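# Move three ticket-listed yellow sponges from shelf to desk

## Task

A ticket at the desk's front edge names three labels, and each yellow sponge sits just above its own label on a shelf edge. Move the three sponges whose labels appear on the ticket onto the desk. They must stay on the desk by themselves, with the robot no longer holding or supporting them. The robot must not tip over or finish leaning.

## Robot and tools

ROBOT. The robot is a Hello Robot Stretch 3. It has one arm and a two-wheeled base, 0.33 m long and 0.34 m wide, which cannot move sideways. A lift carries the arm up and down a mast, and the arm telescopes out toward the robot's RIGHT side. To bring the gripper further forward, you drive the base. The base turns in place about the point midway between its wheels, 0.05 m behind its front edge. With the arm pulled in and the wrist folded, a turn sweeps a circle of radius 0.28 m; an unfolded, level gripper reaches outside that circle.

FRAMES. The base frame has its origin on the floor between the drive wheels, x forward, y left, z up. hand_pose is reported in this frame, located where the closed fingertips meet; with all wrist joints at zero its x axis points up, y back toward the mast, z toward the rear. The odometry frame is the base frame as it was when the scene began.

execute_actions. Argument "actions" is a list holding exactly one action, or empty to just fetch state and images. Argument "cameras" lists which of head_camera, nav_camera, wrist_camera (or "all") to return; omitted or null means all, [] means none. One action may contain "base", "joints", "contact_limits"; its motions begin together.
- base: one command only. {"translate_m": d} is a straight drive offset in metres from the base's last reported position, forward positive, range -1 to 1. {"rotate_rad": d} is an in-place turn offset in radians, counter-clockwise (left) positive, range -3.2 to 3.2.
- joints: a single dictionary keyed by joint name, each value an absolute target (not an offset). lift_m 0 to 1.1 (arm height on mast, metres); arm_m 0 to 0.52 (extension, metres); wrist_yaw_rad -1.345 to 4.42 (0 along the arm, positive swings toward the front, 3.0 folded over the base); wrist_pitch_rad -1.57 to 0.451 (0 level, negative tips fingertips down); wrist_roll_rad -2.911 to 2.911 (0 fingers side by side, level); gripper_m -0.089 to 0.179 (larger is wider; the true fingertip gap is 0.007 m less when nearly shut, 0.025 m less when fully open, zero under 0.007); head_pan_rad -3.953 to 1.73 (0 forward, positive left, -1.57 looks along the arm); head_tilt_rad -1.53 to 0.419 (negative looks down). Tolerances for done: lift and arm ±0.004, gripper ±0.004, wrist yaw/roll and head ±0.02, wrist pitch ±0.05.
- contact_limits: only arm_m, a motor effort percent from 1 to 100; the arm stops (contact_stop) when its effort reaches it, and it also caps holding force until the next action. Too small a value halts at once.
Omitted joints or base may keep pushing toward earlier targets without it showing in status. Unknown keys or out-of-range numbers cause refusal with no motion. No action runs over 15 s. If a result reports a stop, further motion calls in that same reply are skipped.

wait: "seconds" 0 to 10; commands nothing and returns state and images. zoom_image: "camera" plus "region" [x0, y0, x1, y1] in pixels of that camera's newest full image, top-left origin, at most 504 by 504. finished_scene: "scene" number; ends the scene permanently after the last command has held, and reports success.

RESULTS. base_status and joint_status tell how each motion ended: done (for the base, wheels turned fully even if slipping), off_target (resting short, maybe still pushing), contact_stop, time_out, torque_fault. After the last three the old target is dropped. Arm and lift stop on firm contact and go slack until commanded again; a slack lift may sink under load or stay pressed on something, and closing the fingers on a surface raises it. Base, wrist and head have no contact stop. A wrist servo pushed hard for seconds switches off and goes limp for 10 s. on_its_own covers uncommanded joints; its "held at" is a target, not a position; effort outside the rest range hints at load or contact. motor_effort is percent of maximum, positive toward larger values, bracket is the peak; readings are biased and noisy. Positive wheel effort drives forward. base_odometry is from wheel counts (slip counts as motion), heading -3.142 to 3.142, left positive; turned_by_wheels and turned_by_imu give turning since the previous result. base_tilt in degrees, forward and right positive, with a fixed bias up to about 4 degrees. lidar_m: 12 distances in metres from the base origin, 30-degree sectors starting straight ahead and going counter-clockwise (4th left, 7th behind, 10th right), "-" for nothing; scanning plane 0.17 m high, range 0.15 to 12 m, blind to clear objects, thin legs and the robot, and partly blocked by the mast or a low lift. wrist_depth_mm and head_depth_mm are 7x7 grids of median depth (45-1000 mm and 280-4000 mm); the head grid follows the sideways-sent image.

CAMERAS. head_camera and nav_camera move with the head pan and tilt; wrist_camera rides on the gripper. Intrinsics: head 896x504 pinhole, fx=fy 680.51; nav 672x504 fisheye; wrist 644x364 pinhole, fx=fy 329.51.

GRIPPER. Command a gripper_m smaller than the object's width to grasp (smaller squeezes harder; overdoing it triggers a stall guard that weakens the grip). Release with a value at least 0.02 above where contact began. Neither reading nor status proves you hold something; check images. Send a changed value to re-squeeze.

SPEED AND SAFETY. The base is fast (0.30 m/s, 1.9 rad/s) only when lift_m < 0.30, arm_m < 0.03 and wrist_yaw_rad > 2.54; otherwise 0.10 m/s and 0.63 rad/s. Fold or unfold the wrist only with lift_m between 0.32 and 0.95, wrist_pitch_rad -0.4 and roll near 0; once folded the lift may go down to 0.25. With yaw under -0.4 keep pitch at -0.5 or lower. Pushing the arm into something rigid with the gripper above about 0.45 m can topple the robot, more so with a high contact limit or a repeated push. Do not drive while the gripper grips, hooks or presses something fixed; if snagged, reverse in small steps, free the gripper, and lower the lift to about 0.2 if a lean persists. Avoid drops, slams, hard impacts and knocking things over. Objects may occasionally be nudged by outside forces, and the scene keeps running while you think.

Each tool is called as a command line: name --argument value for each argument, lists and objects as JSON in quotes; but a table of rows of numbers goes row by row, as --pt "numbers of a row", without its own name.

## Session

execute_actions --actions '[]'

Scene clock: 0.00 s.
base_odometry: x=+0.000 y=+0.000 heading=+0.000 (m, m, rad; odometry frame)
turned_by_wheels: +0.000 (rad since the last result)
turned_by_imu: +0.000 (rad since the last result)
base_tilt: forward=+2.1 right=-0.4 (deg)
lidar_m: 1.59 1.59 1.80 1.75 1.63 1.50 2.17 2.15 2.48 2.84 2.72 1.89
head_depth_mm: 1742 1746 1747 1780 1797 1801 1823 / 1680 1700 1709 1707 1719 1730 1749 / 1625 1651 1669 1663 1681 1682 1694 / 1571 1603 1607 1617 1616 1625 1628 / 1528 1550 1549 1560 1573 1584 1602 / 1493 1493 1510 1509 1524 1542 1537 / 1449 1455 1452 1471 1488 1484 1498
base_status: not commanded
joint_positions: lift_m=+0.350 arm_m=+0.001 wrist_yaw_rad=+3.070 wrist_pitch_rad=-0.396 wrist_roll_rad=-0.007 gripper_m=+0.037 head_pan_rad=+0.009 head_tilt_rad=-0.004
joint_status: not commanded
motor_effort: left_wheel=+0 right_wheel=-1 lift_m=+22 arm_m=+0 wrist_yaw_rad=+0 wrist_pitch_rad=+7 wrist_roll_rad=+0 gripper_m=+0 head_pan_rad=+1 head_tilt_rad=+1 (%)
hand_pose: x=-0.0049 y=+0.0808 z=+0.3678 quat_wxyz=(+0.164, +0.695, +0.115, +0.690) (m; base frame)
wrist_depth_mm: - - - - - - - / - - - - - - - / - - - - - - - / 929 914 - 905 867 856 863 / 737 740 - 722 728 707 702 / 617 615 - 598 - 601 581 / 530 533 - 533 512 513 502
pictures: head_camera (sideways: a quarter turn clockwise sets it upright), nav_camera (sideways: a quarter turn counterclockwise sets it upright), wrist_camera
Images, in order (width x height): head_camera 896x504, nav_camera 672x504, wrist_camera 644x364.

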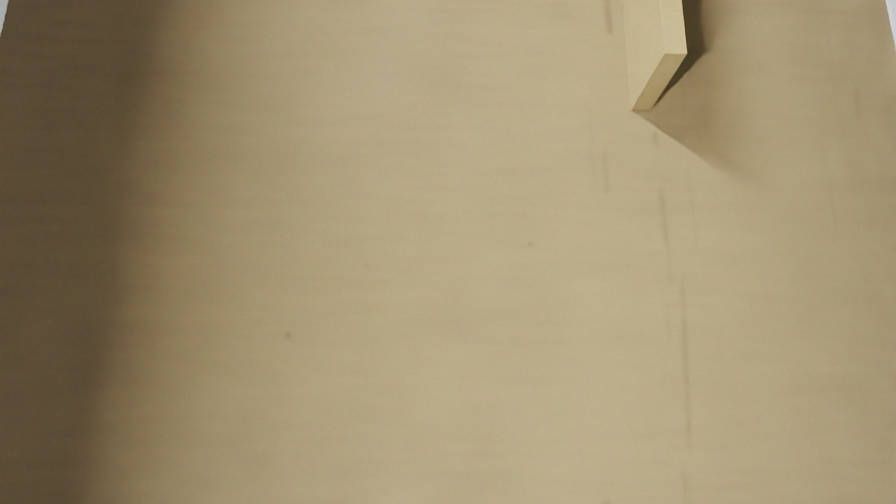

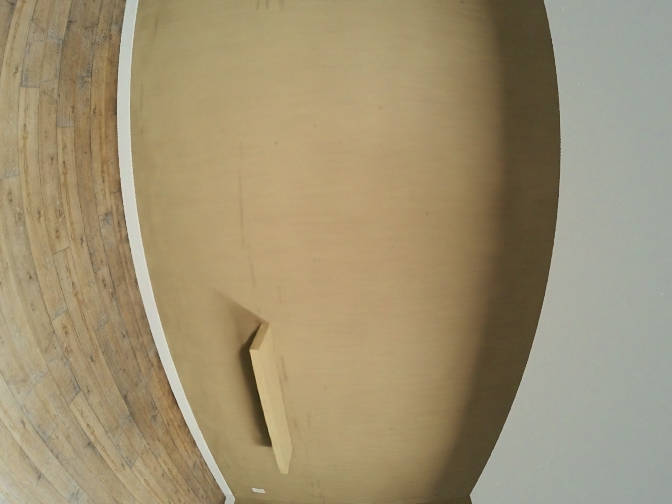

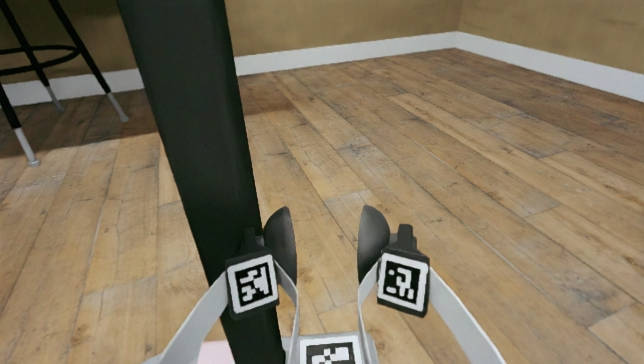

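execute_actions --actions '[{"joints":{"head_pan_rad":-1.57,"head_tilt_rad":-0.5}}]' --cameras '["head_camera","nav_camera"]'

execute_actions --actions '[{"joints":{"head_pan_rad":-3.1,"head_tilt_rad":-0.5}}]' --cameras '["head_camera","nav_camera"]'

execute_actions --actions '[{"joints":{"head_pan_rad":1.57,"head_tilt_rad":-0.5}}]' --cameras '["head_camera","nav_camera"]'

Scene clock: 11.17 s.
base_odometry: x=+0.000 y=+0.000 heading=+0.000 (m, m, rad; odometry frame)
turned_by_wheels: +0.000 (rad since the last result)
turned_by_imu: +0.000 (rad since the last result)
base_tilt: forward=+2.0 right=-0.3 (deg)
lidar_m: 1.59 1.59 1.79 1.76 1.63 1.50 2.17 2.16 2.47 2.83 2.73 1.89
head_depth_mm: 2844 3215 3483 2626 2011 1588 1314 / 2807 3075 3277 2657 2000 1577 1322 / 2748 2985 3254 2687 2005 1584 1315 / 2633 2889 3116 2636 1988 1601 1322 / 2654 2901 3140 2628 1979 1587 1329 / 2573 2781 3077 2675 1992 1591 1316 / 2504 2729 2959 2627 1989 1590 1318
base_status: not commanded
joint_positions: lift_m=+0.350 arm_m=+0.001 wrist_yaw_rad=+3.070 wrist_pitch_rad=-0.396 wrist_roll_rad=-0.007 gripper_m=+0.037 head_pan_rad=-1.563 head_tilt_rad=-0.494
joint_status: all done
motor_effort: left_wheel=+0(1) right_wheel=-1(1) lift_m=+22(22) arm_m=-1(0) wrist_yaw_rad=+0(0) wrist_pitch_rad=+7(7) wrist_roll_rad=+0(0) gripper_m=+0(0) head_pan_rad=-4(53) head_tilt_rad=-2(21) (%)
hand_pose: x=-0.0049 y=+0.0808 z=+0.3678 quat_wxyz=(+0.164, +0.695, +0.115, +0.690) (m; base frame)
wrist_depth_mm: - - - - - - - / - - - - - - - / - - - - - - - / 917 903 - 902 872 853 863 / 744 741 - 721 747 699 692 / 617 608 - 602 - 585 589 / 529 529 - 552 515 511 511
pictures: head_camera (sideways: a quarter turn clockwise sets it upright), nav_camera (sideways: a quarter turn counterclockwise sets it upright)
Images, in order (width x height): head_camera 896x504, nav_camera 672x504.

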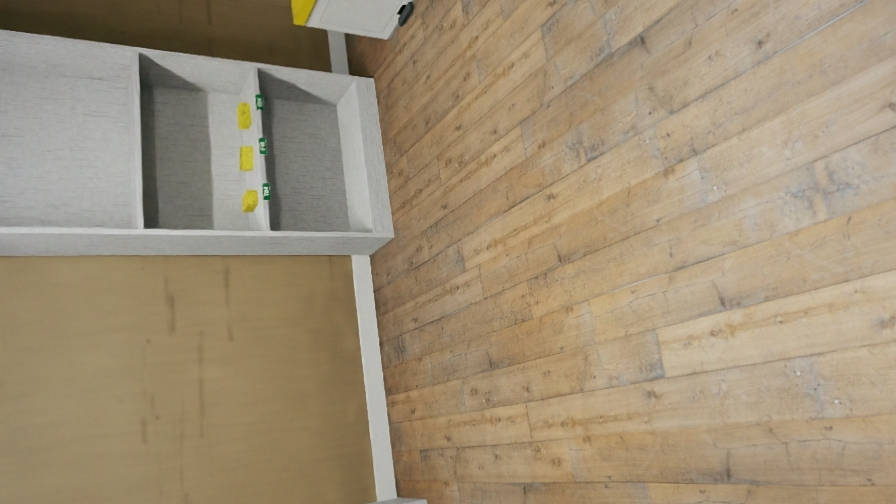

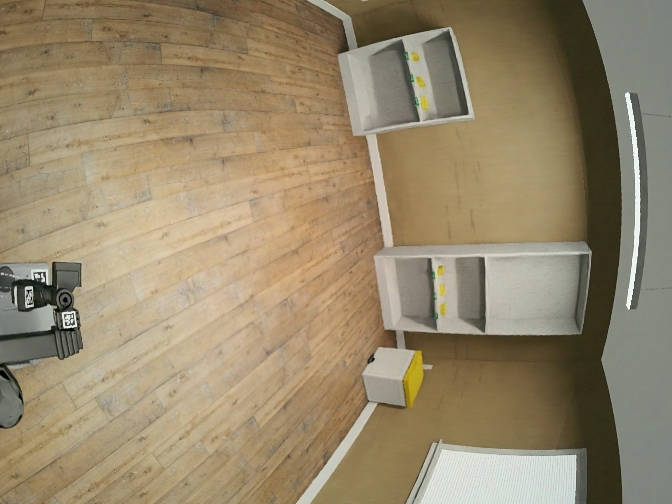

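Scene clock: 12.47 s.
base_odometry: x=+0.000 y=+0.000 heading=+0.000 (m, m, rad; odometry frame)
turned_by_wheels: +0.000 (rad since the last result)
turned_by_imu: +0.000 (rad since the last result)
base_tilt: forward=+2.0 right=-0.3 (deg)
lidar_m: 1.59 1.58 1.79 1.75 1.63 1.50 2.17 2.15 2.46 2.84 2.73 1.90
head_depth_mm: 2100 2296 2514 2675 1995 1589 1320 / 2027 2200 2409 2580 1979 1577 1320 / 1967 2133 2352 2541 1992 1580 1320 / 1931 2086 2302 2486 1997 1598 1326 / 1873 2037 2241 2433 1994 1577 1318 / 1822 1990 2171 2336 1993 1591 1317 / 1782 1938 2128 2295 1965 1581 1320
base_status: not commanded
joint_positions: lift_m=+0.350 arm_m=+0.001 wrist_yaw_rad=+3.070 wrist_pitch_rad=-0.396 wrist_roll_rad=-0.007 gripper_m=+0.037 head_pan_rad=-3.093 head_tilt_rad=-0.494
joint_status: all done
motor_effort: left_wheel=+0(1) right_wheel=-1(1) lift_m=+23(22) arm_m=-1(0) wrist_yaw_rad=+1(1) wrist_pitch_rad=+7(7) wrist_roll_rad=+0(0) gripper_m=+0(0) head_pan_rad=-4(52) head_tilt_rad=-2(1) (%)
hand_pose: x=-0.0049 y=+0.0808 z=+0.3678 quat_wxyz=(+0.164, +0.695, +0.115, +0.690) (m; base frame)
wrist_depth_mm: - - - - - - - / - - - - - - - / - - - - - - - / 934 907 - 897 880 865 864 / 735 728 - 730 733 699 703 / 611 616 - 596 - 593 593 / 529 528 - 546 513 509 512
pictures: head_camera (sideways: a quarter turn clockwise sets it upright), nav_camera (sideways: a quarter turn counterclockwise sets it upright)
Images, in order (width x height): head_camera 896x504, nav_camera 672x504.

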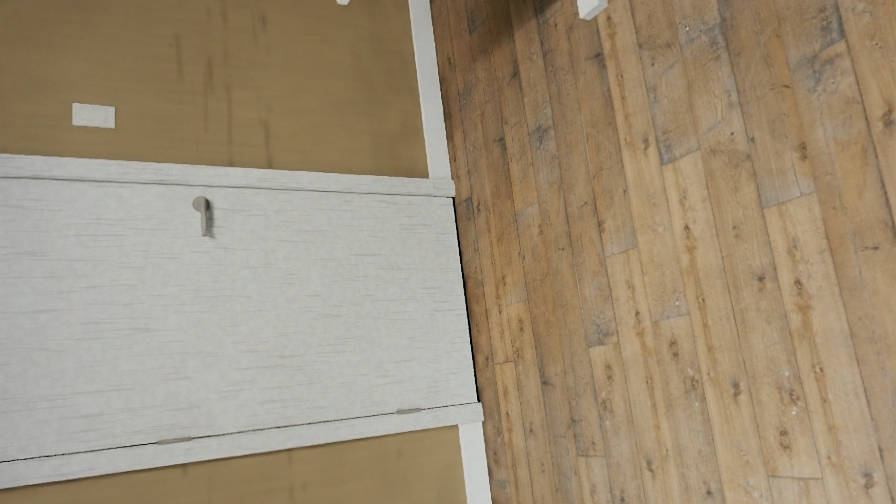

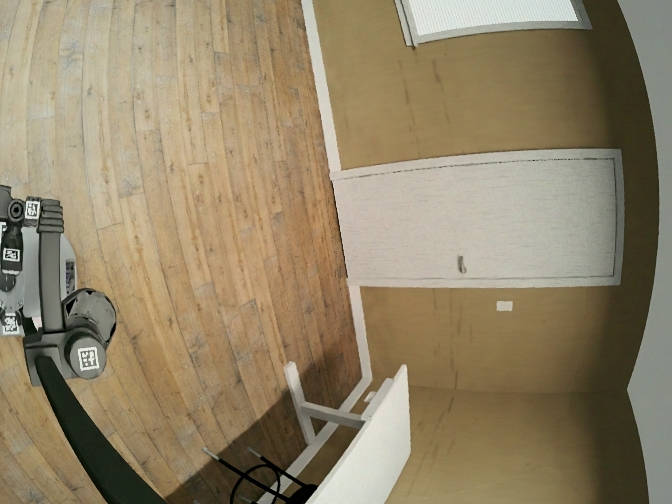

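Scene clock: 15.03 s.
base_odometry: x=+0.000 y=+0.000 heading=+0.000 (m, m, rad; odometry frame)
turned_by_wheels: +0.000 (rad since the last result)
turned_by_imu: +0.000 (rad since the last result)
base_tilt: forward=+2.0 right=-0.4 (deg)
lidar_m: 1.59 1.59 1.79 1.75 1.62 1.50 2.17 2.16 2.46 2.84 2.73 1.89
head_depth_mm: 1707 1877 2098 2326 2002 1587 1314 / 1656 1798 2016 2227 1984 1593 1319 / 1623 1741 1929 2156 1998 1595 1318 / 1563 1707 1858 2078 1996 1591 1323 / 1520 1656 1805 1992 1996 1581 1319 / 1475 1589 1715 1300 2003 1590 1312 / 1423 1558 1655 1173 1847 1582 1353
base_status: not commanded
joint_positions: lift_m=+0.350 arm_m=+0.001 wrist_yaw_rad=+3.070 wrist_pitch_rad=-0.396 wrist_roll_rad=-0.007 gripper_m=+0.037 head_pan_rad=+1.563 head_tilt_rad=-0.494
joint_status: all done
motor_effort: left_wheel=+1(1) right_wheel=-1(1) lift_m=+23(23) arm_m=+0(0) wrist_yaw_rad=+0(0) wrist_pitch_rad=+7(7) wrist_roll_rad=+0(0) gripper_m=-1(1) head_pan_rad=+5(52) head_tilt_rad=-2(2) (%)
hand_pose: x=-0.0049 y=+0.0808 z=+0.3678 quat_wxyz=(+0.164, +0.695, +0.115, +0.690) (m; base frame)
wrist_depth_mm: - - - - - - - / - - - - - - - / - - - - - - - / 950 897 - 886 876 886 855 / 742 740 - 712 743 698 705 / 627 612 - 598 - 589 583 / 531 542 - 544 518 512 504
pictures: head_camera (sideways: a quarter turn clockwise sets it upright), nav_camera (sideways: a quarter turn counterclockwise sets it upright)
Images, in order (width x height): head_camera 896x504, nav_camera 672x504.

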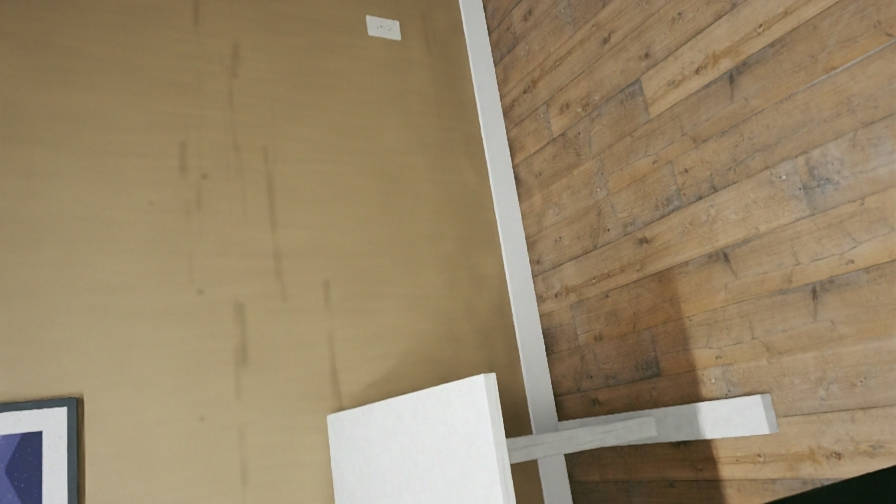

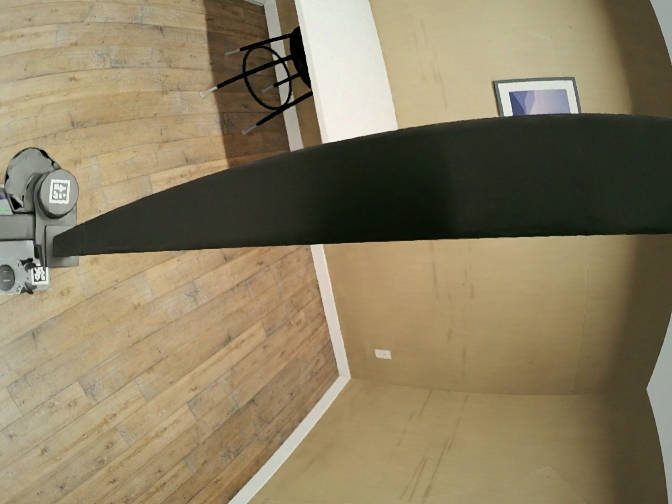

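execute_actions --actions '[{"joints":{"head_pan_rad":-3.95,"head_tilt_rad":-0.6}}]' --cameras '["head_camera","nav_camera"]'

Scene clock: 24.00 s.
base_odometry: x=+0.000 y=+0.000 heading=+0.000 (m, m, rad; odometry frame)
turned_by_wheels: +0.000 (rad since the last result)
turned_by_imu: +0.001 (rad since the last result)
base_tilt: forward=+2.0 right=-0.4 (deg)
lidar_m: 1.59 1.59 1.79 1.75 1.63 1.50 2.17 2.16 2.47 2.84 2.73 1.89
head_depth_mm: - - - - - - 1217 / - - - - - - - / 1610 1777 1358 2005 1772 1497 - / 1698 1839 1359 2087 1774 1470 1257 / 1781 1927 1438 2274 1779 1469 1244 / 1879 1984 1523 2113 1776 1463 1254 / 1988 2177 1517 2259 1780 1477 1248
base_status: not commanded
joint_positions: lift_m=+0.350 arm_m=+0.001 wrist_yaw_rad=+3.070 wrist_pitch_rad=-0.396 wrist_roll_rad=-0.007 gripper_m=+0.037 head_pan_rad=-3.937 head_tilt_rad=-0.593
joint_status: all done
joint sent to its limit — the command would take head_pan_rad past its lower limit, so that joint was sent only as far as its limit.
motor_effort: left_wheel=+0(0) right_wheel=-1(1) lift_m=+22(22) arm_m=+0(0) wrist_yaw_rad=+0(0) wrist_pitch_rad=+7(7) wrist_roll_rad=+0(0) gripper_m=+0(1) head_pan_rad=-4(53) head_tilt_rad=-3(9) (%)
hand_pose: x=-0.0049 y=+0.0808 z=+0.3678 quat_wxyz=(+0.164, +0.695, +0.115, +0.690) (m; base frame)
wrist_depth_mm: - - - - - - - / - - - - - - - / - - - - - - - / 904 916 - 892 885 856 860 / 745 729 - 727 731 709 697 / 618 612 - 607 - 603 593 / 537 527 - 541 511 512 509
pictures: head_camera (sideways: a quarter turn clockwise sets it upright), nav_camera (sideways: a quarter turn counterclockwise sets it upright)
Images, in order (width x height): head_camera 896x504, nav_camera 672x504.

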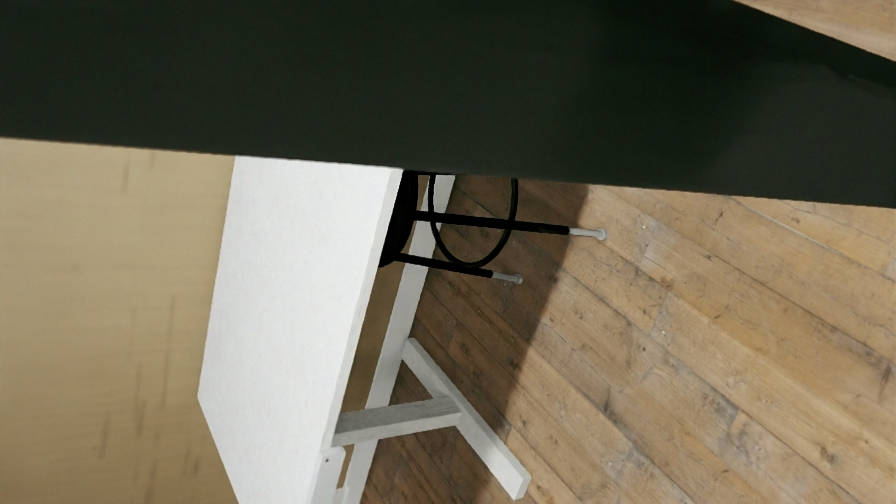

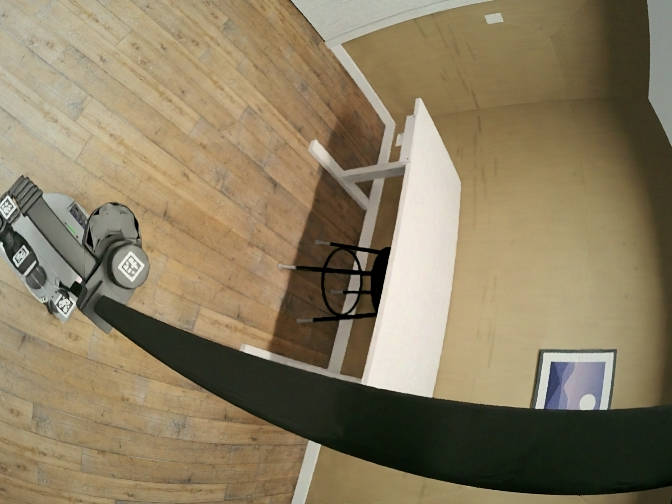

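execute_actions --actions '[{"joints":{"head_pan_rad":-3.65,"head_tilt_rad":-0.5}}]' --cameras '["head_camera"]'

Scene clock: 30.53 s.
base_odometry: x=+0.000 y=+0.000 heading=+0.000 (m, m, rad; odometry frame)
turned_by_wheels: +0.000 (rad since the last result)
turned_by_imu: +0.000 (rad since the last result)
base_tilt: forward=+2.0 right=-0.3 (deg)
lidar_m: 1.59 1.59 1.80 1.75 1.62 1.50 2.17 2.15 2.46 2.84 2.73 1.89
head_depth_mm: 1642 1756 1691 1259 1884 1573 1331 / 1761 1899 1692 1507 1862 1582 1310 / 1906 2084 1677 2359 1962 1572 1305 / 2086 2280 1692 2244 1978 1564 1298 / 2300 2524 1811 2581 1948 1556 1312 / 2300 2489 2670 2559 1939 1559 1316 / 2098 2271 2470 2515 1954 1569 1305
base_status: not commanded
joint_positions: lift_m=+0.350 arm_m=+0.001 wrist_yaw_rad=+3.070 wrist_pitch_rad=-0.396 wrist_roll_rad=-0.007 gripper_m=+0.037 head_pan_rad=-3.657 head_tilt_rad=-0.508
joint_status: all done
motor_effort: left_wheel=+1(1) right_wheel=-1(1) lift_m=+22(22) arm_m=-1(1) wrist_yaw_rad=+0(0) wrist_pitch_rad=+7(7) wrist_roll_rad=+0(0) gripper_m=+0(0) head_pan_rad=+5(25) head_tilt_rad=+2(9) (%)
hand_pose: x=-0.0049 y=+0.0808 z=+0.3678 quat_wxyz=(+0.164, +0.695, +0.115, +0.690) (m; base frame)
wrist_depth_mm: - - - - - - - / - - - - - - - / - - - - - - - / 932 907 - 873 859 858 853 / 733 725 - 722 741 703 694 / 626 623 - 597 - 594 581 / 536 519 - 549 515 515 505
pictures: head_camera (sideways: a quarter turn clockwise sets it upright)
Images, in order (width x height): head_camera 896x504.

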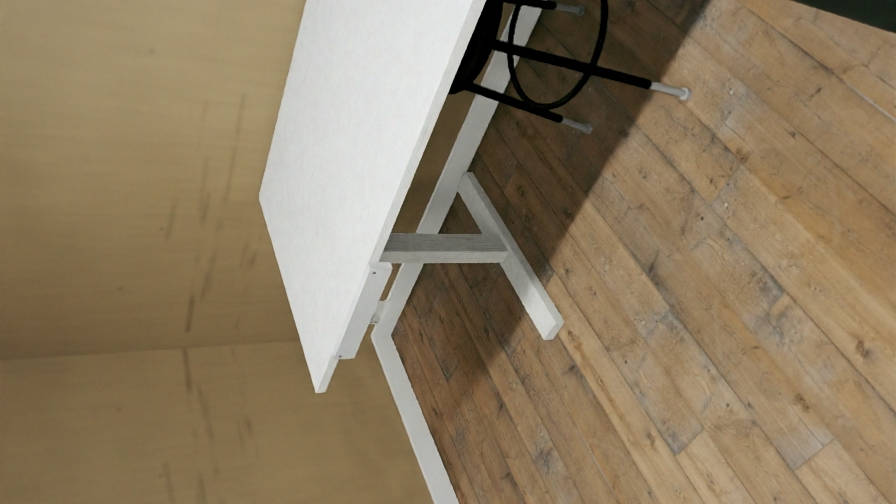

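zoom_image --camera "head_camera" --region '[300,240,460,400]'

Region (300, 240, 460, 400) of head_camera's 896x504 image, scaled by 3.150, with more detail than that image has.

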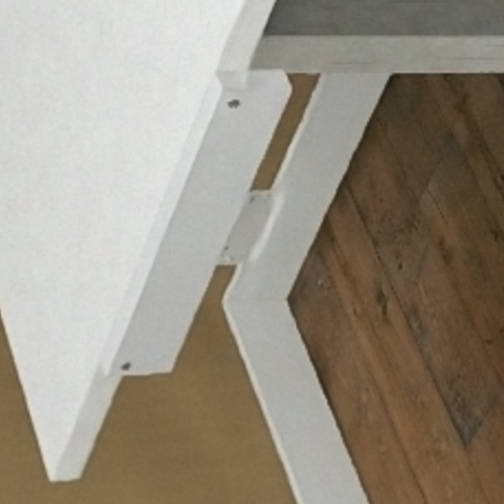

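execute_actions --actions '[{"base":{"rotate_rad":1.0},"joints":{"head_pan_rad":1.2,"head_tilt_rad":-0.5}}]' --cameras '["head_camera","nav_camera"]'

Scene clock: 45.37 s.
base_odometry: x=+0.000 y=+0.000 heading=+1.000 (m, m, rad; odometry frame)
turned_by_wheels: +1.000 (rad since the last result)
turned_by_imu: +1.007 (rad since the last result)
base_tilt: forward=+2.0 right=-0.4 (deg)
lidar_m: 1.75 1.76 1.22 1.22 2.18 2.16 2.42 2.84 2.73 1.95 1.60 1.59
head_depth_mm: 1423 1555 1634 1147 1902 1569 1311 / 1460 1607 1690 1196 1895 1525 1317 / 1519 1672 1689 1263 1887 1572 1304 / 1581 1718 1687 1330 1888 1556 1309 / 1635 1776 1696 1330 1829 1577 1307 / 1679 1846 1695 2284 1964 1572 1309 / 1746 1917 1693 2340 1964 1563 1312
base_status: done
joint_positions: lift_m=+0.350 arm_m=+0.001 wrist_yaw_rad=+3.070 wrist_pitch_rad=-0.396 wrist_roll_rad=-0.007 gripper_m=+0.037 head_pan_rad=+1.193 head_tilt_rad=-0.507
joint_status: all done
motor_effort: left_wheel=-2(5) right_wheel=+2(6) lift_m=+22(22) arm_m=+0(1) wrist_yaw_rad=+0(0) wrist_pitch_rad=+7(7) wrist_roll_rad=+0(0) gripper_m=+0(0) head_pan_rad=+5(51) head_tilt_rad=+3(2) (%)
hand_pose: x=-0.0049 y=+0.0808 z=+0.3678 quat_wxyz=(+0.164, +0.695, +0.115, +0.690) (m; base frame)
wrist_depth_mm: - - - - - - - / - - - - - - - / - - - - - - - / 943 908 - 888 879 870 849 / 741 730 - 727 726 703 699 / 617 612 - 605 - 600 581 / 528 530 - 544 523 513 503
pictures: head_camera (sideways: a quarter turn clockwise sets it upright), nav_camera (sideways: a quarter turn counterclockwise sets it upright)
Images, in order (width x height): head_camera 896x504, nav_camera 672x504.

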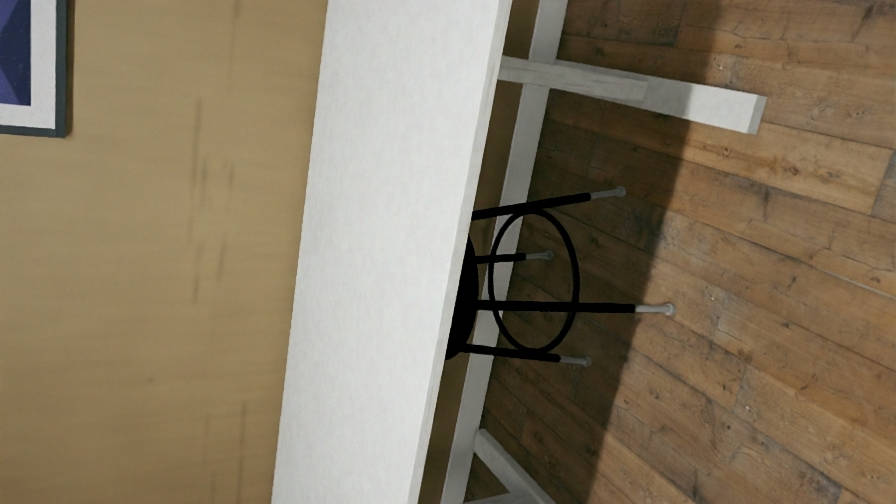

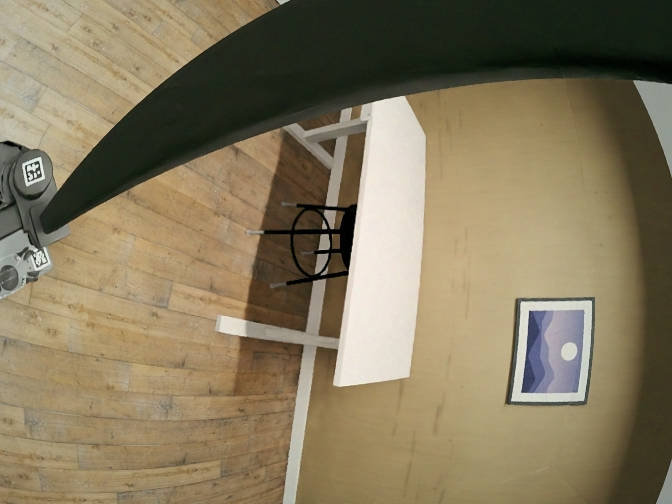

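execute_actions --actions '[{"base":{"rotate_rad":2.14},"joints":{"head_pan_rad":-1.57,"head_tilt_rad":-0.75,"lift_m":0.28}}]' --cameras '[]'

execute_actions --actions '[{"base":{"translate_m":1.0}}]' --cameras '[]'

execute_actions --actions '[{"base":{"rotate_rad":0.26}}]' --cameras '["head_camera","nav_camera"]'

Scene clock: 84.30 s.
base_odometry: x=+0.000 y=+0.000 heading=+3.140 (m, m, rad; odometry frame)
turned_by_wheels: +2.140 (rad since the last result)
turned_by_imu: +2.149 (rad since the last result)
base_tilt: forward=+2.0 right=-0.3 (deg)
lidar_m: 2.17 2.15 2.48 2.85 2.92 1.87 1.59 1.59 1.80 1.75 1.22 1.82
head_depth_mm: 1732 1980 2215 1870 1558 1335 1166 / 1702 1927 2183 1871 1556 1339 1170 / 1642 1860 2128 1878 1544 1343 1171 / 1595 1809 2103 1865 1562 1335 1167 / 1557 1765 2015 1888 1556 1337 1170 / 1522 1445 1143 1773 1558 1341 1176 / 1472 1368 1151 1875 1568 1344 1169
base_status: done
joint_positions: lift_m=+0.280 arm_m=+0.001 wrist_yaw_rad=+3.070 wrist_pitch_rad=-0.398 wrist_roll_rad=-0.007 gripper_m=+0.037 head_pan_rad=-1.563 head_tilt_rad=-0.741
joint_status: all done
motor_effort: left_wheel=-1(7) right_wheel=+2(8) lift_m=+20(18) arm_m=-1(0) wrist_yaw_rad=+0(0) wrist_pitch_rad=+8(8) wrist_roll_rad=+0(0) gripper_m=+0(0) head_pan_rad=-4(53) head_tilt_rad=-3(17) (%)
hand_pose: x=-0.0049 y=+0.0806 z=+0.2974 quat_wxyz=(+0.164, +0.695, +0.115, +0.690) (m; base frame)
wrist_depth_mm: - - - - - - - / - - - - - - - / - - 971 - 968 956 922 / 799 765 - 752 739 738 730 / 640 636 - 630 622 596 605 / 526 532 - 521 - 508 500 / 453 - - - 438 443 427
pictures: none
No camera images: the call's "cameras" was empty. Leave "cameras" out to get every camera's image.

Scene clock: 89.23 s.
base_odometry: x=-1.000 y=+0.002 heading=+3.140 (m, m, rad; odometry frame)
turned_by_wheels: +0.000 (rad since the last result)
turned_by_imu: +0.006 (rad since the last result)
base_tilt: forward=+2.0 right=-0.4 (deg)
lidar_m: 1.20 1.20 1.40 2.34 3.00 3.00 2.55 2.55 1.22 0.92 1.07 1.44
head_depth_mm: 1422 1360 1020 1810 1564 1332 1172 / 1383 1357 1026 1766 1560 1336 1164 / 1354 1353 1021 1780 1558 1342 1167 / 1323 1366 1024 1699 1562 1344 1174 / 1277 1361 1021 1727 1558 1337 1174 / 1256 1333 1026 872 1562 1341 1170 / 1228 1316 1026 845 1557 1347 1182
base_status: done
joint_positions: lift_m=+0.280 arm_m=+0.001 wrist_yaw_rad=+3.070 wrist_pitch_rad=-0.398 wrist_roll_rad=-0.007 gripper_m=+0.037 head_pan_rad=-1.563 head_tilt_rad=-0.741
joint_status: not commanded
motor_effort: left_wheel=-2(5) right_wheel=+2(8) lift_m=+20(20) arm_m=-1(0) wrist_yaw_rad=+0(0) wrist_pitch_rad=+8(8) wrist_roll_rad=+0(0) gripper_m=-1(0) head_pan_rad=-3(4) head_tilt_rad=-3(3) (%)
hand_pose: x=-0.0049 y=+0.0806 z=+0.2974 quat_wxyz=(+0.164, +0.695, +0.115, +0.690) (m; base frame)
wrist_depth_mm: - - - - - - - / - - - - - - - / - - 987 - 984 930 944 / 804 776 - 737 750 725 715 / 630 625 - 621 622 606 599 / 531 526 - 539 - 501 494 / 460 - - - 441 437 436
pictures: none
No camera images: the call's "cameras" was empty. Leave "cameras" out to get every camera's image.

Scene clock: 90.27 s.
base_odometry: x=-1.000 y=+0.002 heading=-2.884 (m, m, rad; odometry frame)
turned_by_wheels: +0.260 (rad since the last result)
turned_by_imu: +0.261 (rad since the last result)
base_tilt: forward=+2.0 right=-0.4 (deg)
lidar_m: 1.20 1.24 1.68 2.73 3.41 2.67 2.55 2.14 0.92 1.03 1.07 1.26
head_depth_mm: 1280 1347 1018 1720 1485 1334 1175 / 1273 1357 1023 1386 1560 1335 1172 / 1275 1361 1022 1724 1565 1337 1173 / 1276 1359 1029 896 1569 1343 1171 / 1277 1358 1030 898 1565 1342 1173 / 1280 1365 1024 899 1530 1344 1170 / 1282 1365 1025 902 1561 1343 1167
base_status: done
joint_positions: lift_m=+0.280 arm_m=+0.001 wrist_yaw_rad=+3.070 wrist_pitch_rad=-0.398 wrist_roll_rad=-0.007 gripper_m=+0.037 head_pan_rad=-1.563 head_tilt_rad=-0.741
joint_status: not commanded
motor_effort: left_wheel=-2(7) right_wheel=+2(8) lift_m=+20(20) arm_m=-1(1) wrist_yaw_rad=+0(0) wrist_pitch_rad=+8(8) wrist_roll_rad=+0(0) gripper_m=+0(0) head_pan_rad=-4(4) head_tilt_rad=-3(3) (%)
hand_pose: x=-0.0049 y=+0.0806 z=+0.2974 quat_wxyz=(+0.164, +0.695, +0.115, +0.690) (m; base frame)
wrist_depth_mm: - - - - - - - / - - - - - - - / - - - 996 970 987 953 / 796 771 - 757 744 736 728 / 638 624 - 617 629 597 600 / 532 535 - 531 - 500 496 / 458 - - - 438 445 437
pictures: head_camera (sideways: a quarter turn clockwise sets it upright), nav_camera (sideways: a quarter turn counterclockwise sets it upright)
Images, in order (width x height): head_camera 896x504, nav_camera 672x504.

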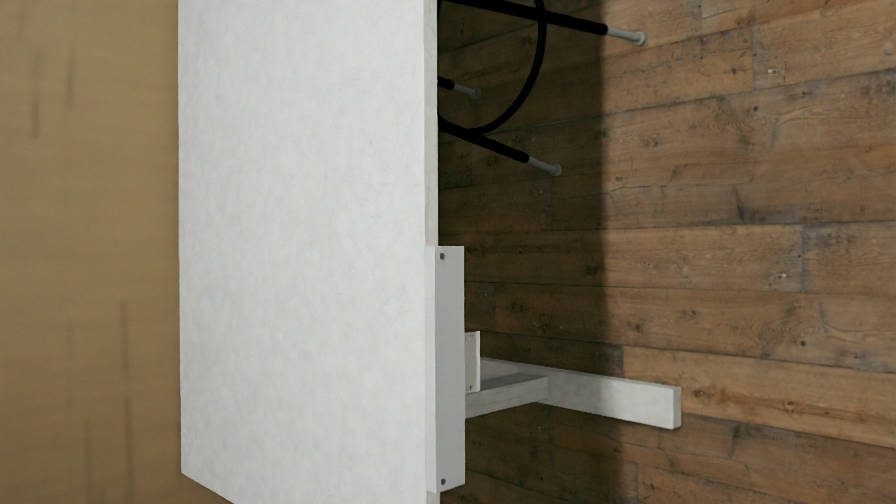

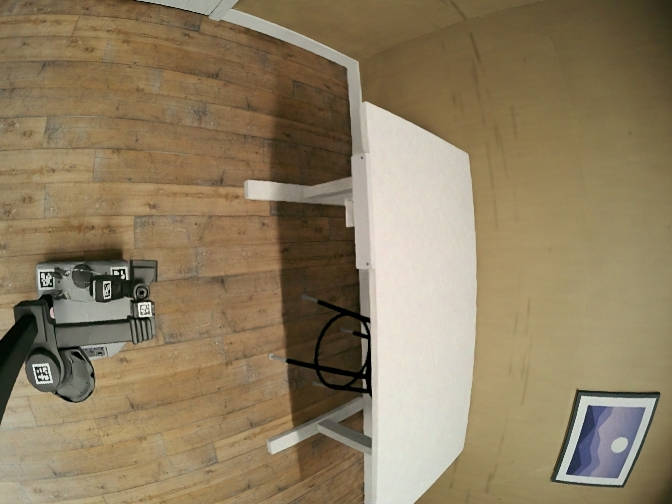

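zoom_image --camera "head_camera" --region '[380,230,520,500]'

Region (380, 230, 520, 500) of head_camera's 896x504 image, scaled by 1.867, with more detail than that image has; it fills the left 261 columns of this view, and the rest is white.

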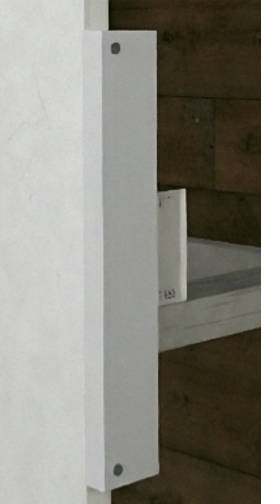

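execute_actions --actions '[{"base":{"translate_m":0.15},"joints":{"lift_m":0.45}}]' --cameras '[]'

execute_actions --actions '[{"joints":{"wrist_yaw_rad":0}}]' --cameras '[]'

execute_actions --actions '[{"joints":{"wrist_pitch_rad":0.1}}]'

Scene clock: 117.57 s.
base_odometry: x=-1.145 y=-0.036 heading=-2.884 (m, m, rad; odometry frame)
turned_by_wheels: +0.000 (rad since the last result)
turned_by_imu: +0.001 (rad since the last result)
base_tilt: forward=+2.1 right=-0.4 (deg)
lidar_m: 1.05 1.09 1.48 2.47 3.43 2.82 2.70 1.48 1.00 1.03 1.50 1.10
head_depth_mm: 1265 1355 1023 1408 1565 1340 1165 / 1269 1350 1023 1733 1558 1334 1165 / 1269 1363 1024 898 1562 1341 1164 / 1271 1359 1027 883 1562 1347 1173 / 1276 1369 1025 869 1526 1340 1174 / 1260 1365 1026 1721 1558 1342 1172 / 1265 1438 1582 1778 1573 1340 1172
base_status: done
joint_positions: lift_m=+0.450 arm_m=+0.001 wrist_yaw_rad=+3.070 wrist_pitch_rad=-0.398 wrist_roll_rad=-0.007 gripper_m=+0.037 head_pan_rad=-1.563 head_tilt_rad=-0.741
joint_status: all done
motor_effort: left_wheel=-2(9) right_wheel=+2(8) lift_m=+25(27) arm_m=+0(1) wrist_yaw_rad=+1(0) wrist_pitch_rad=+8(8) wrist_roll_rad=+0(0) gripper_m=+0(0) head_pan_rad=-4(4) head_tilt_rad=-3(3) (%)
hand_pose: x=-0.0049 y=+0.0806 z=+0.4671 quat_wxyz=(+0.165, +0.695, +0.116, +0.690) (m; base frame)
wrist_depth_mm: - - - - - - - / - - - - - - - / - - - - - - - / - - - - - - - / 896 887 - 878 896 856 834 / 739 733 - 735 - 730 713 / 640 637 - 632 627 601 603
pictures: none
No camera images: the call's "cameras" was empty. Leave "cameras" out to get every camera's image.

Scene clock: 120.10 s.
base_odometry: x=-1.145 y=-0.036 heading=-2.884 (m, m, rad; odometry frame)
turned_by_wheels: +0.000 (rad since the last result)
turned_by_imu: +0.000 (rad since the last result)
base_tilt: forward=+2.0 right=-0.3 (deg)
lidar_m: 1.05 1.08 1.48 2.48 3.40 2.82 2.70 1.49 1.00 1.03 1.50 1.10
head_depth_mm: 1269 1351 1021 1415 1559 1334 1160 / 1267 1358 1019 1717 1545 1328 1165 / 1265 1352 1020 896 1555 1339 1193 / 1266 1353 1024 884 1548 1333 1193 / 1272 1363 1028 873 1532 1342 1170 / 1261 1352 1029 1720 1566 1339 1173 / 1262 1443 1583 1778 1565 1337 1175
base_status: not commanded
joint_positions: lift_m=+0.450 arm_m=+0.001 wrist_yaw_rad=+0.002 wrist_pitch_rad=-0.398 wrist_roll_rad=-0.007 gripper_m=+0.037 head_pan_rad=-1.563 head_tilt_rad=-0.741
joint_status: all done
motor_effort: left_wheel=-2(1) right_wheel=+2(2) lift_m=+25(25) arm_m=-1(1) wrist_yaw_rad=-2(1) wrist_pitch_rad=+8(8) wrist_roll_rad=+0(0) gripper_m=+0(0) head_pan_rad=-3(4) head_tilt_rad=-3(3) (%)
hand_pose: x=-0.0211 y=-0.3726 z=+0.4671 quat_wxyz=(+0.696, +0.141, -0.690, -0.139) (m; base frame)
wrist_depth_mm: - - - - - - - / - - - - - - - / - - - - - - - / - - - - - - 998 / 879 882 864 858 866 855 836 / 762 753 736 733 - 723 726 / 653 634 621 626 616 623 618
pictures: none
No camera images: the call's "cameras" was empty. Leave "cameras" out to get every camera's image.

Scene clock: 121.20 s.
base_odometry: x=-1.145 y=-0.036 heading=-2.884 (m, m, rad; odometry frame)
turned_by_wheels: +0.000 (rad since the last result)
turned_by_imu: +0.000 (rad since the last result)
base_tilt: forward=+2.0 right=-0.4 (deg)
lidar_m: 1.05 1.09 1.48 2.48 3.42 2.81 2.70 1.48 1.00 1.03 1.50 1.10
head_depth_mm: 1277 1351 1019 1413 1572 1335 1162 / 1266 1362 1020 1729 1558 1338 1174 / 1265 1349 1021 898 1565 1343 1170 / 1271 1363 1023 886 1571 1340 1194 / 1267 1363 1025 869 1520 1345 1167 / 1262 1365 1025 1747 1562 1339 1177 / 1261 1441 1590 1771 1551 1345 1177
base_status: not commanded
joint_positions: lift_m=+0.450 arm_m=+0.001 wrist_yaw_rad=+0.002 wrist_pitch_rad=+0.074 wrist_roll_rad=-0.007 gripper_m=+0.037 head_pan_rad=-1.563 head_tilt_rad=-0.741
joint_status: all done
motor_effort: left_wheel=-1(2) right_wheel=+2(2) lift_m=+25(25) arm_m=-1(1) wrist_yaw_rad=-1(2) wrist_pitch_rad=+12(11) wrist_roll_rad=+0(0) gripper_m=+0(0) head_pan_rad=-3(4) head_tilt_rad=-3(3) (%)
hand_pose: x=-0.0210 y=-0.4031 z=+0.5834 quat_wxyz=(+0.709, -0.025, -0.704, +0.026) (m; base frame)
wrist_depth_mm: - - - - - - - / - - 405 405 428 511 543 / - - 767 426 753 - - / - - - - - 846 710 / - - - - - - - / - - - - - - - / - - - - - - -
pictures: head_camera (sideways: a quarter turn clockwise sets it upright), nav_camera (sideways: a quarter turn counterclockwise sets it upright), wrist_camera
Images, in order (width x height): head_camera 896x504, nav_camera 672x504, wrist_camera 644x364.

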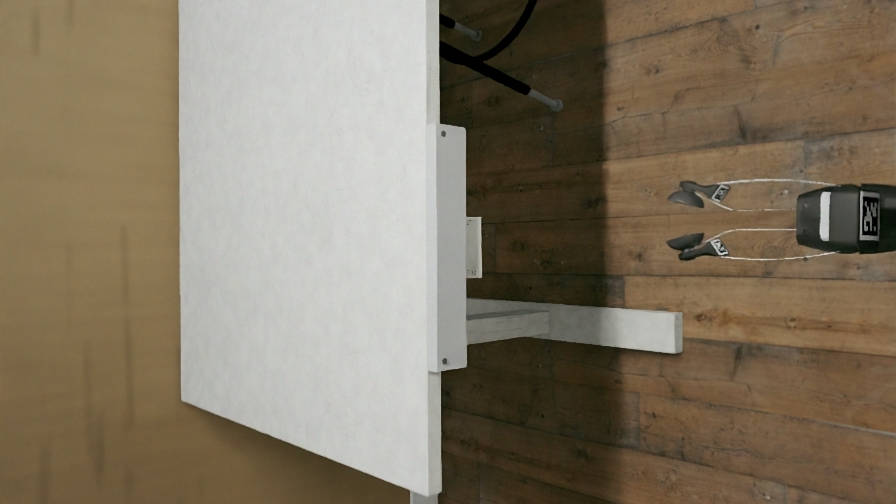

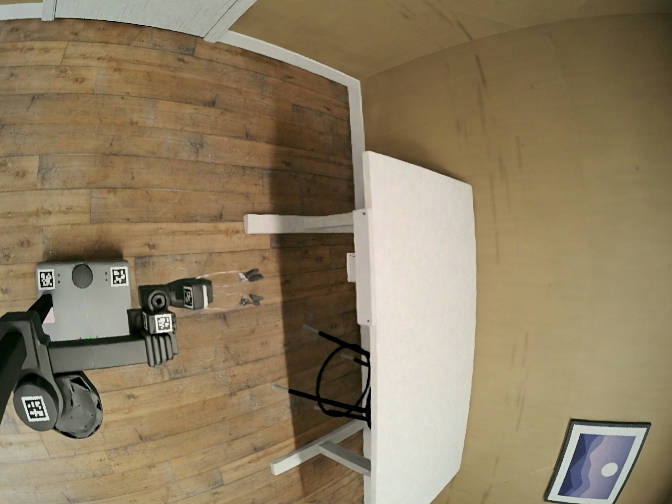

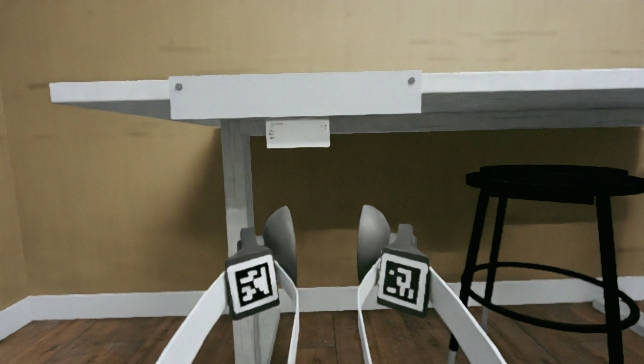

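zoom_image --camera "wrist_camera" --region '[255,105,345,155]'

Region (255, 105, 345, 155) of wrist_camera's 644x364 image, scaled by 5.600.

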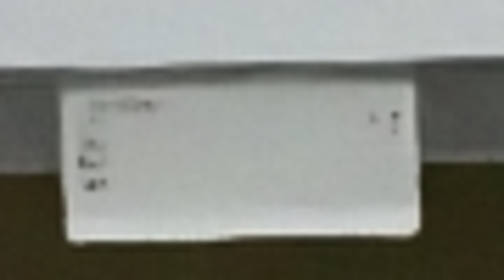

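execute_actions --actions '[{"joints":{"arm_m":0.14,"lift_m":0.43},"contact_limits":{"arm_m":15}}]' --cameras '["wrist_camera"]'

zoom_image --camera "wrist_camera" --region '[230,30,390,130]'

Scene clock: 138.10 s.
base_odometry: x=-1.145 y=-0.036 heading=-2.884 (m, m, rad; odometry frame)
turned_by_wheels: +0.000 (rad since the last result)
turned_by_imu: +0.001 (rad since the last result)
base_tilt: forward=+2.0 right=-0.4 (deg)
lidar_m: 1.05 1.09 1.48 2.47 3.43 2.82 2.70 1.48 1.00 1.03 1.50 1.10
head_depth_mm: 1273 1346 1016 1414 1562 1331 1165 / 1273 1363 1014 1731 1558 1336 1166 / 1264 1354 1017 895 1561 1366 - / 1275 1369 1024 881 1554 1352 1146 / 1266 1361 1030 873 1531 1347 1175 / 1272 1359 1027 1721 1563 1335 1173 / 1257 1435 1595 1779 1560 1338 1179
base_status: not commanded
joint_positions: lift_m=+0.430 arm_m=+0.140 wrist_yaw_rad=+0.001 wrist_pitch_rad=+0.075 wrist_roll_rad=-0.007 gripper_m=+0.037 head_pan_rad=-1.563 head_tilt_rad=-0.741
joint_status: all done
motor_effort: left_wheel=-2(2) right_wheel=+2(2) lift_m=+20(21) arm_m=+3(1) wrist_yaw_rad=+0(2) wrist_pitch_rad=+11(12) wrist_roll_rad=+0(0) gripper_m=+0(1) head_pan_rad=-3(3) head_tilt_rad=-3(3) (%)
contact_limits: arm_m 15 (drawing in: default 17, maximum 28; extending or still: default 23, maximum 37)
hand_pose: x=-0.0212 y=-0.5420 z=+0.5641 quat_wxyz=(+0.709, -0.026, -0.704, +0.027) (m; base frame)
wrist_depth_mm: - 265 264 265 267 287 286 / 370 268 269 273 281 444 459 / - - 629 - - - - / - - - - - - 549 / - - - - - - - / - - - - - - - / - - 756 - - 940 -
pictures: wrist_camera
Images, in order (width x height): wrist_camera 644x364.

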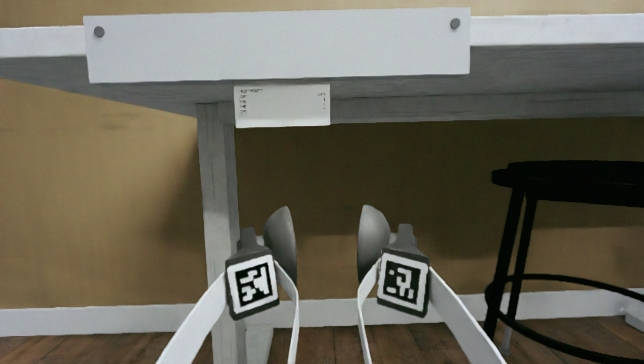

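Region (230, 30, 390, 130) of wrist_camera's 644x364 image, scaled by 3.150; it fills the top 315 rows of this view, and the rest is white.

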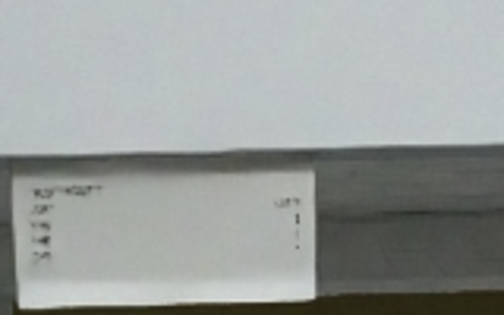

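execute_actions --actions '[{"joints":{"arm_m":0.26,"lift_m":0.455},"contact_limits":{"arm_m":15}}]' --cameras '["wrist_camera"]'

zoom_image --camera "wrist_camera" --region '[130,20,390,150]'

Scene clock: 147.70 s.
base_odometry: x=-1.145 y=-0.036 heading=-2.884 (m, m, rad; odometry frame)
turned_by_wheels: +0.000 (rad since the last result)
turned_by_imu: +0.001 (rad since the last result)
base_tilt: forward=+2.0 right=-0.4 (deg)
lidar_m: 1.05 1.09 1.48 2.48 3.40 2.82 2.69 1.48 1.00 1.03 1.50 1.10
head_depth_mm: 1272 1355 1022 1409 1556 1333 1172 / 1269 1357 1013 1711 1558 1359 - / 1264 1363 1021 896 1597 1287 1163 / 1265 1348 1026 881 1599 1308 1170 / 1274 1369 1022 871 1524 1345 1168 / 1275 1359 1024 1729 1558 1339 1173 / 1264 1436 1581 1773 1569 1347 1177
base_status: not commanded
joint_positions: lift_m=+0.455 arm_m=+0.260 wrist_yaw_rad=+0.001 wrist_pitch_rad=+0.076 wrist_roll_rad=-0.007 gripper_m=+0.037 head_pan_rad=-1.563 head_tilt_rad=-0.741
joint_status: all done
motor_effort: left_wheel=-2(2) right_wheel=+2(2) lift_m=+25(27) arm_m=+2(4) wrist_yaw_rad=-1(1) wrist_pitch_rad=+11(11) wrist_roll_rad=+0(0) gripper_m=+0(0) head_pan_rad=-4(4) head_tilt_rad=-3(3) (%)
contact_limits: arm_m 15 (drawing in: default 17, maximum 28; extending or still: default 23, maximum 37)
hand_pose: x=-0.0213 y=-0.6619 z=+0.5889 quat_wxyz=(+0.709, -0.026, -0.704, +0.027) (m; base frame)
wrist_depth_mm: 149 148 149 150 150 150 169 / 151 151 152 152 153 156 318 / 928 938 163 166 542 972 968 / 975 975 588 985 957 972 599 / 989 951 589 999 - - 534 / - - 539 993 - - - / - - - - - 969 -
pictures: wrist_camera
Images, in order (width x height): wrist_camera 644x364.

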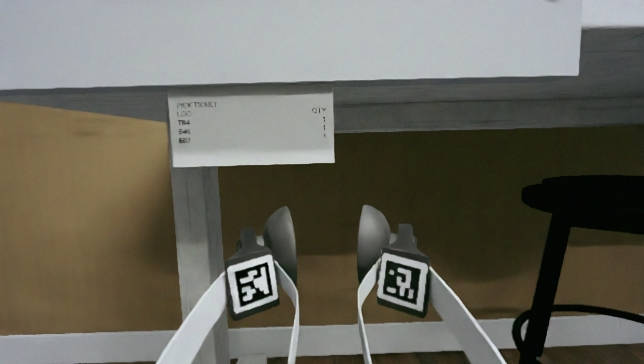

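Region (130, 20, 390, 150) of wrist_camera's 644x364 image, scaled by 1.938.

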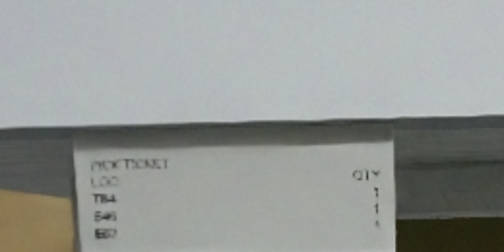

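zoom_image --camera "wrist_camera" --region '[165,95,235,150]'

Region (165, 95, 235, 150) of wrist_camera's 644x364 image, scaled by 7.200; it fills the top 396 rows of this view, and the rest is white.

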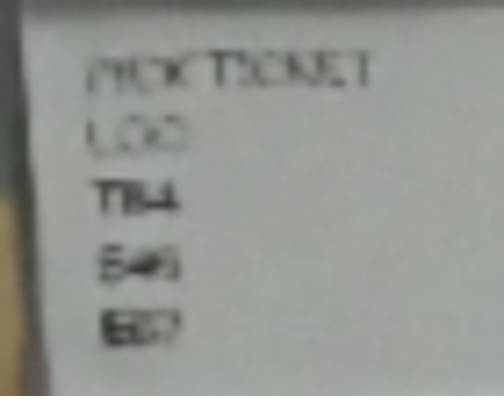

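execute_actions --actions '[{"base":{"translate_m":0.05},"joints":{"arm_m":0.32},"contact_limits":{"arm_m":12}}]' --cameras '["wrist_camera"]'

zoom_image --camera "wrist_camera" --region '[180,40,340,160]'

Scene clock: 168.00 s.
base_odometry: x=-1.193 y=-0.049 heading=-2.884 (m, m, rad; odometry frame)
turned_by_wheels: +0.000 (rad since the last result)
turned_by_imu: +0.001 (rad since the last result)
base_tilt: forward=+2.0 right=-0.4 (deg)
lidar_m: 1.00 1.03 1.41 2.47 3.42 2.88 2.75 1.51 1.03 1.02 1.50 1.05
head_depth_mm: 1265 1358 1023 1369 1557 1335 1173 / 1259 1359 1019 892 1573 1352 - / 1264 1363 1024 869 1653 1325 1169 / 1277 1351 1024 867 1569 1346 1172 / 1272 1357 1021 897 1530 1341 1172 / 1273 1381 1027 1719 1571 1339 1171 / 1261 1430 1638 1807 1566 1342 1169
base_status: done
joint_positions: lift_m=+0.455 arm_m=+0.320 wrist_yaw_rad=+0.001 wrist_pitch_rad=+0.076 wrist_roll_rad=-0.007 gripper_m=+0.037 head_pan_rad=-1.563 head_tilt_rad=-0.741
joint_status: all done
motor_effort: left_wheel=-1(3) right_wheel=+2(6) lift_m=+25(25) arm_m=+3(3) wrist_yaw_rad=+0(0) wrist_pitch_rad=+11(11) wrist_roll_rad=+0(0) gripper_m=-1(0) head_pan_rad=-4(3) head_tilt_rad=-3(3) (%)
contact_limits: arm_m 12 (drawing in: default 17, maximum 28; extending or still: default 23, maximum 37)
hand_pose: x=-0.0213 y=-0.7219 z=+0.5889 quat_wxyz=(+0.709, -0.026, -0.704, +0.027) (m; base frame)
wrist_depth_mm: 90 90 90 91 91 91 92 / 256 263 107 101 101 228 317 / 886 885 417 103 103 421 946 / 901 900 473 896 927 922 906 / 923 922 481 945 907 942 941 / 934 948 709 967 - 930 938 / 920 945 554 981 957 989 956
pictures: wrist_camera
Images, in order (width x height): wrist_camera 644x364.

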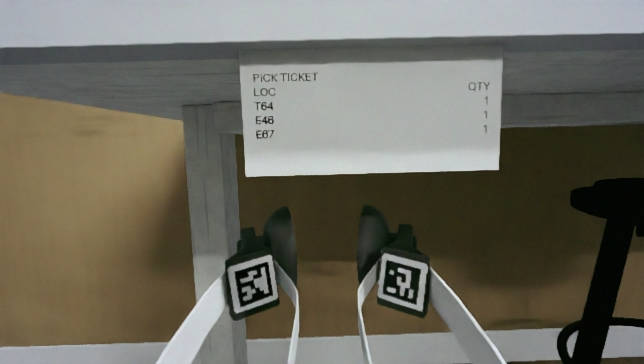

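Region (180, 40, 340, 160) of wrist_camera's 644x364 image, scaled by 3.150; it fills the top 378 rows of this view, and the rest is white.

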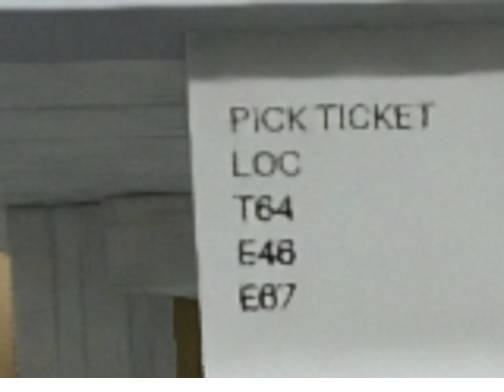

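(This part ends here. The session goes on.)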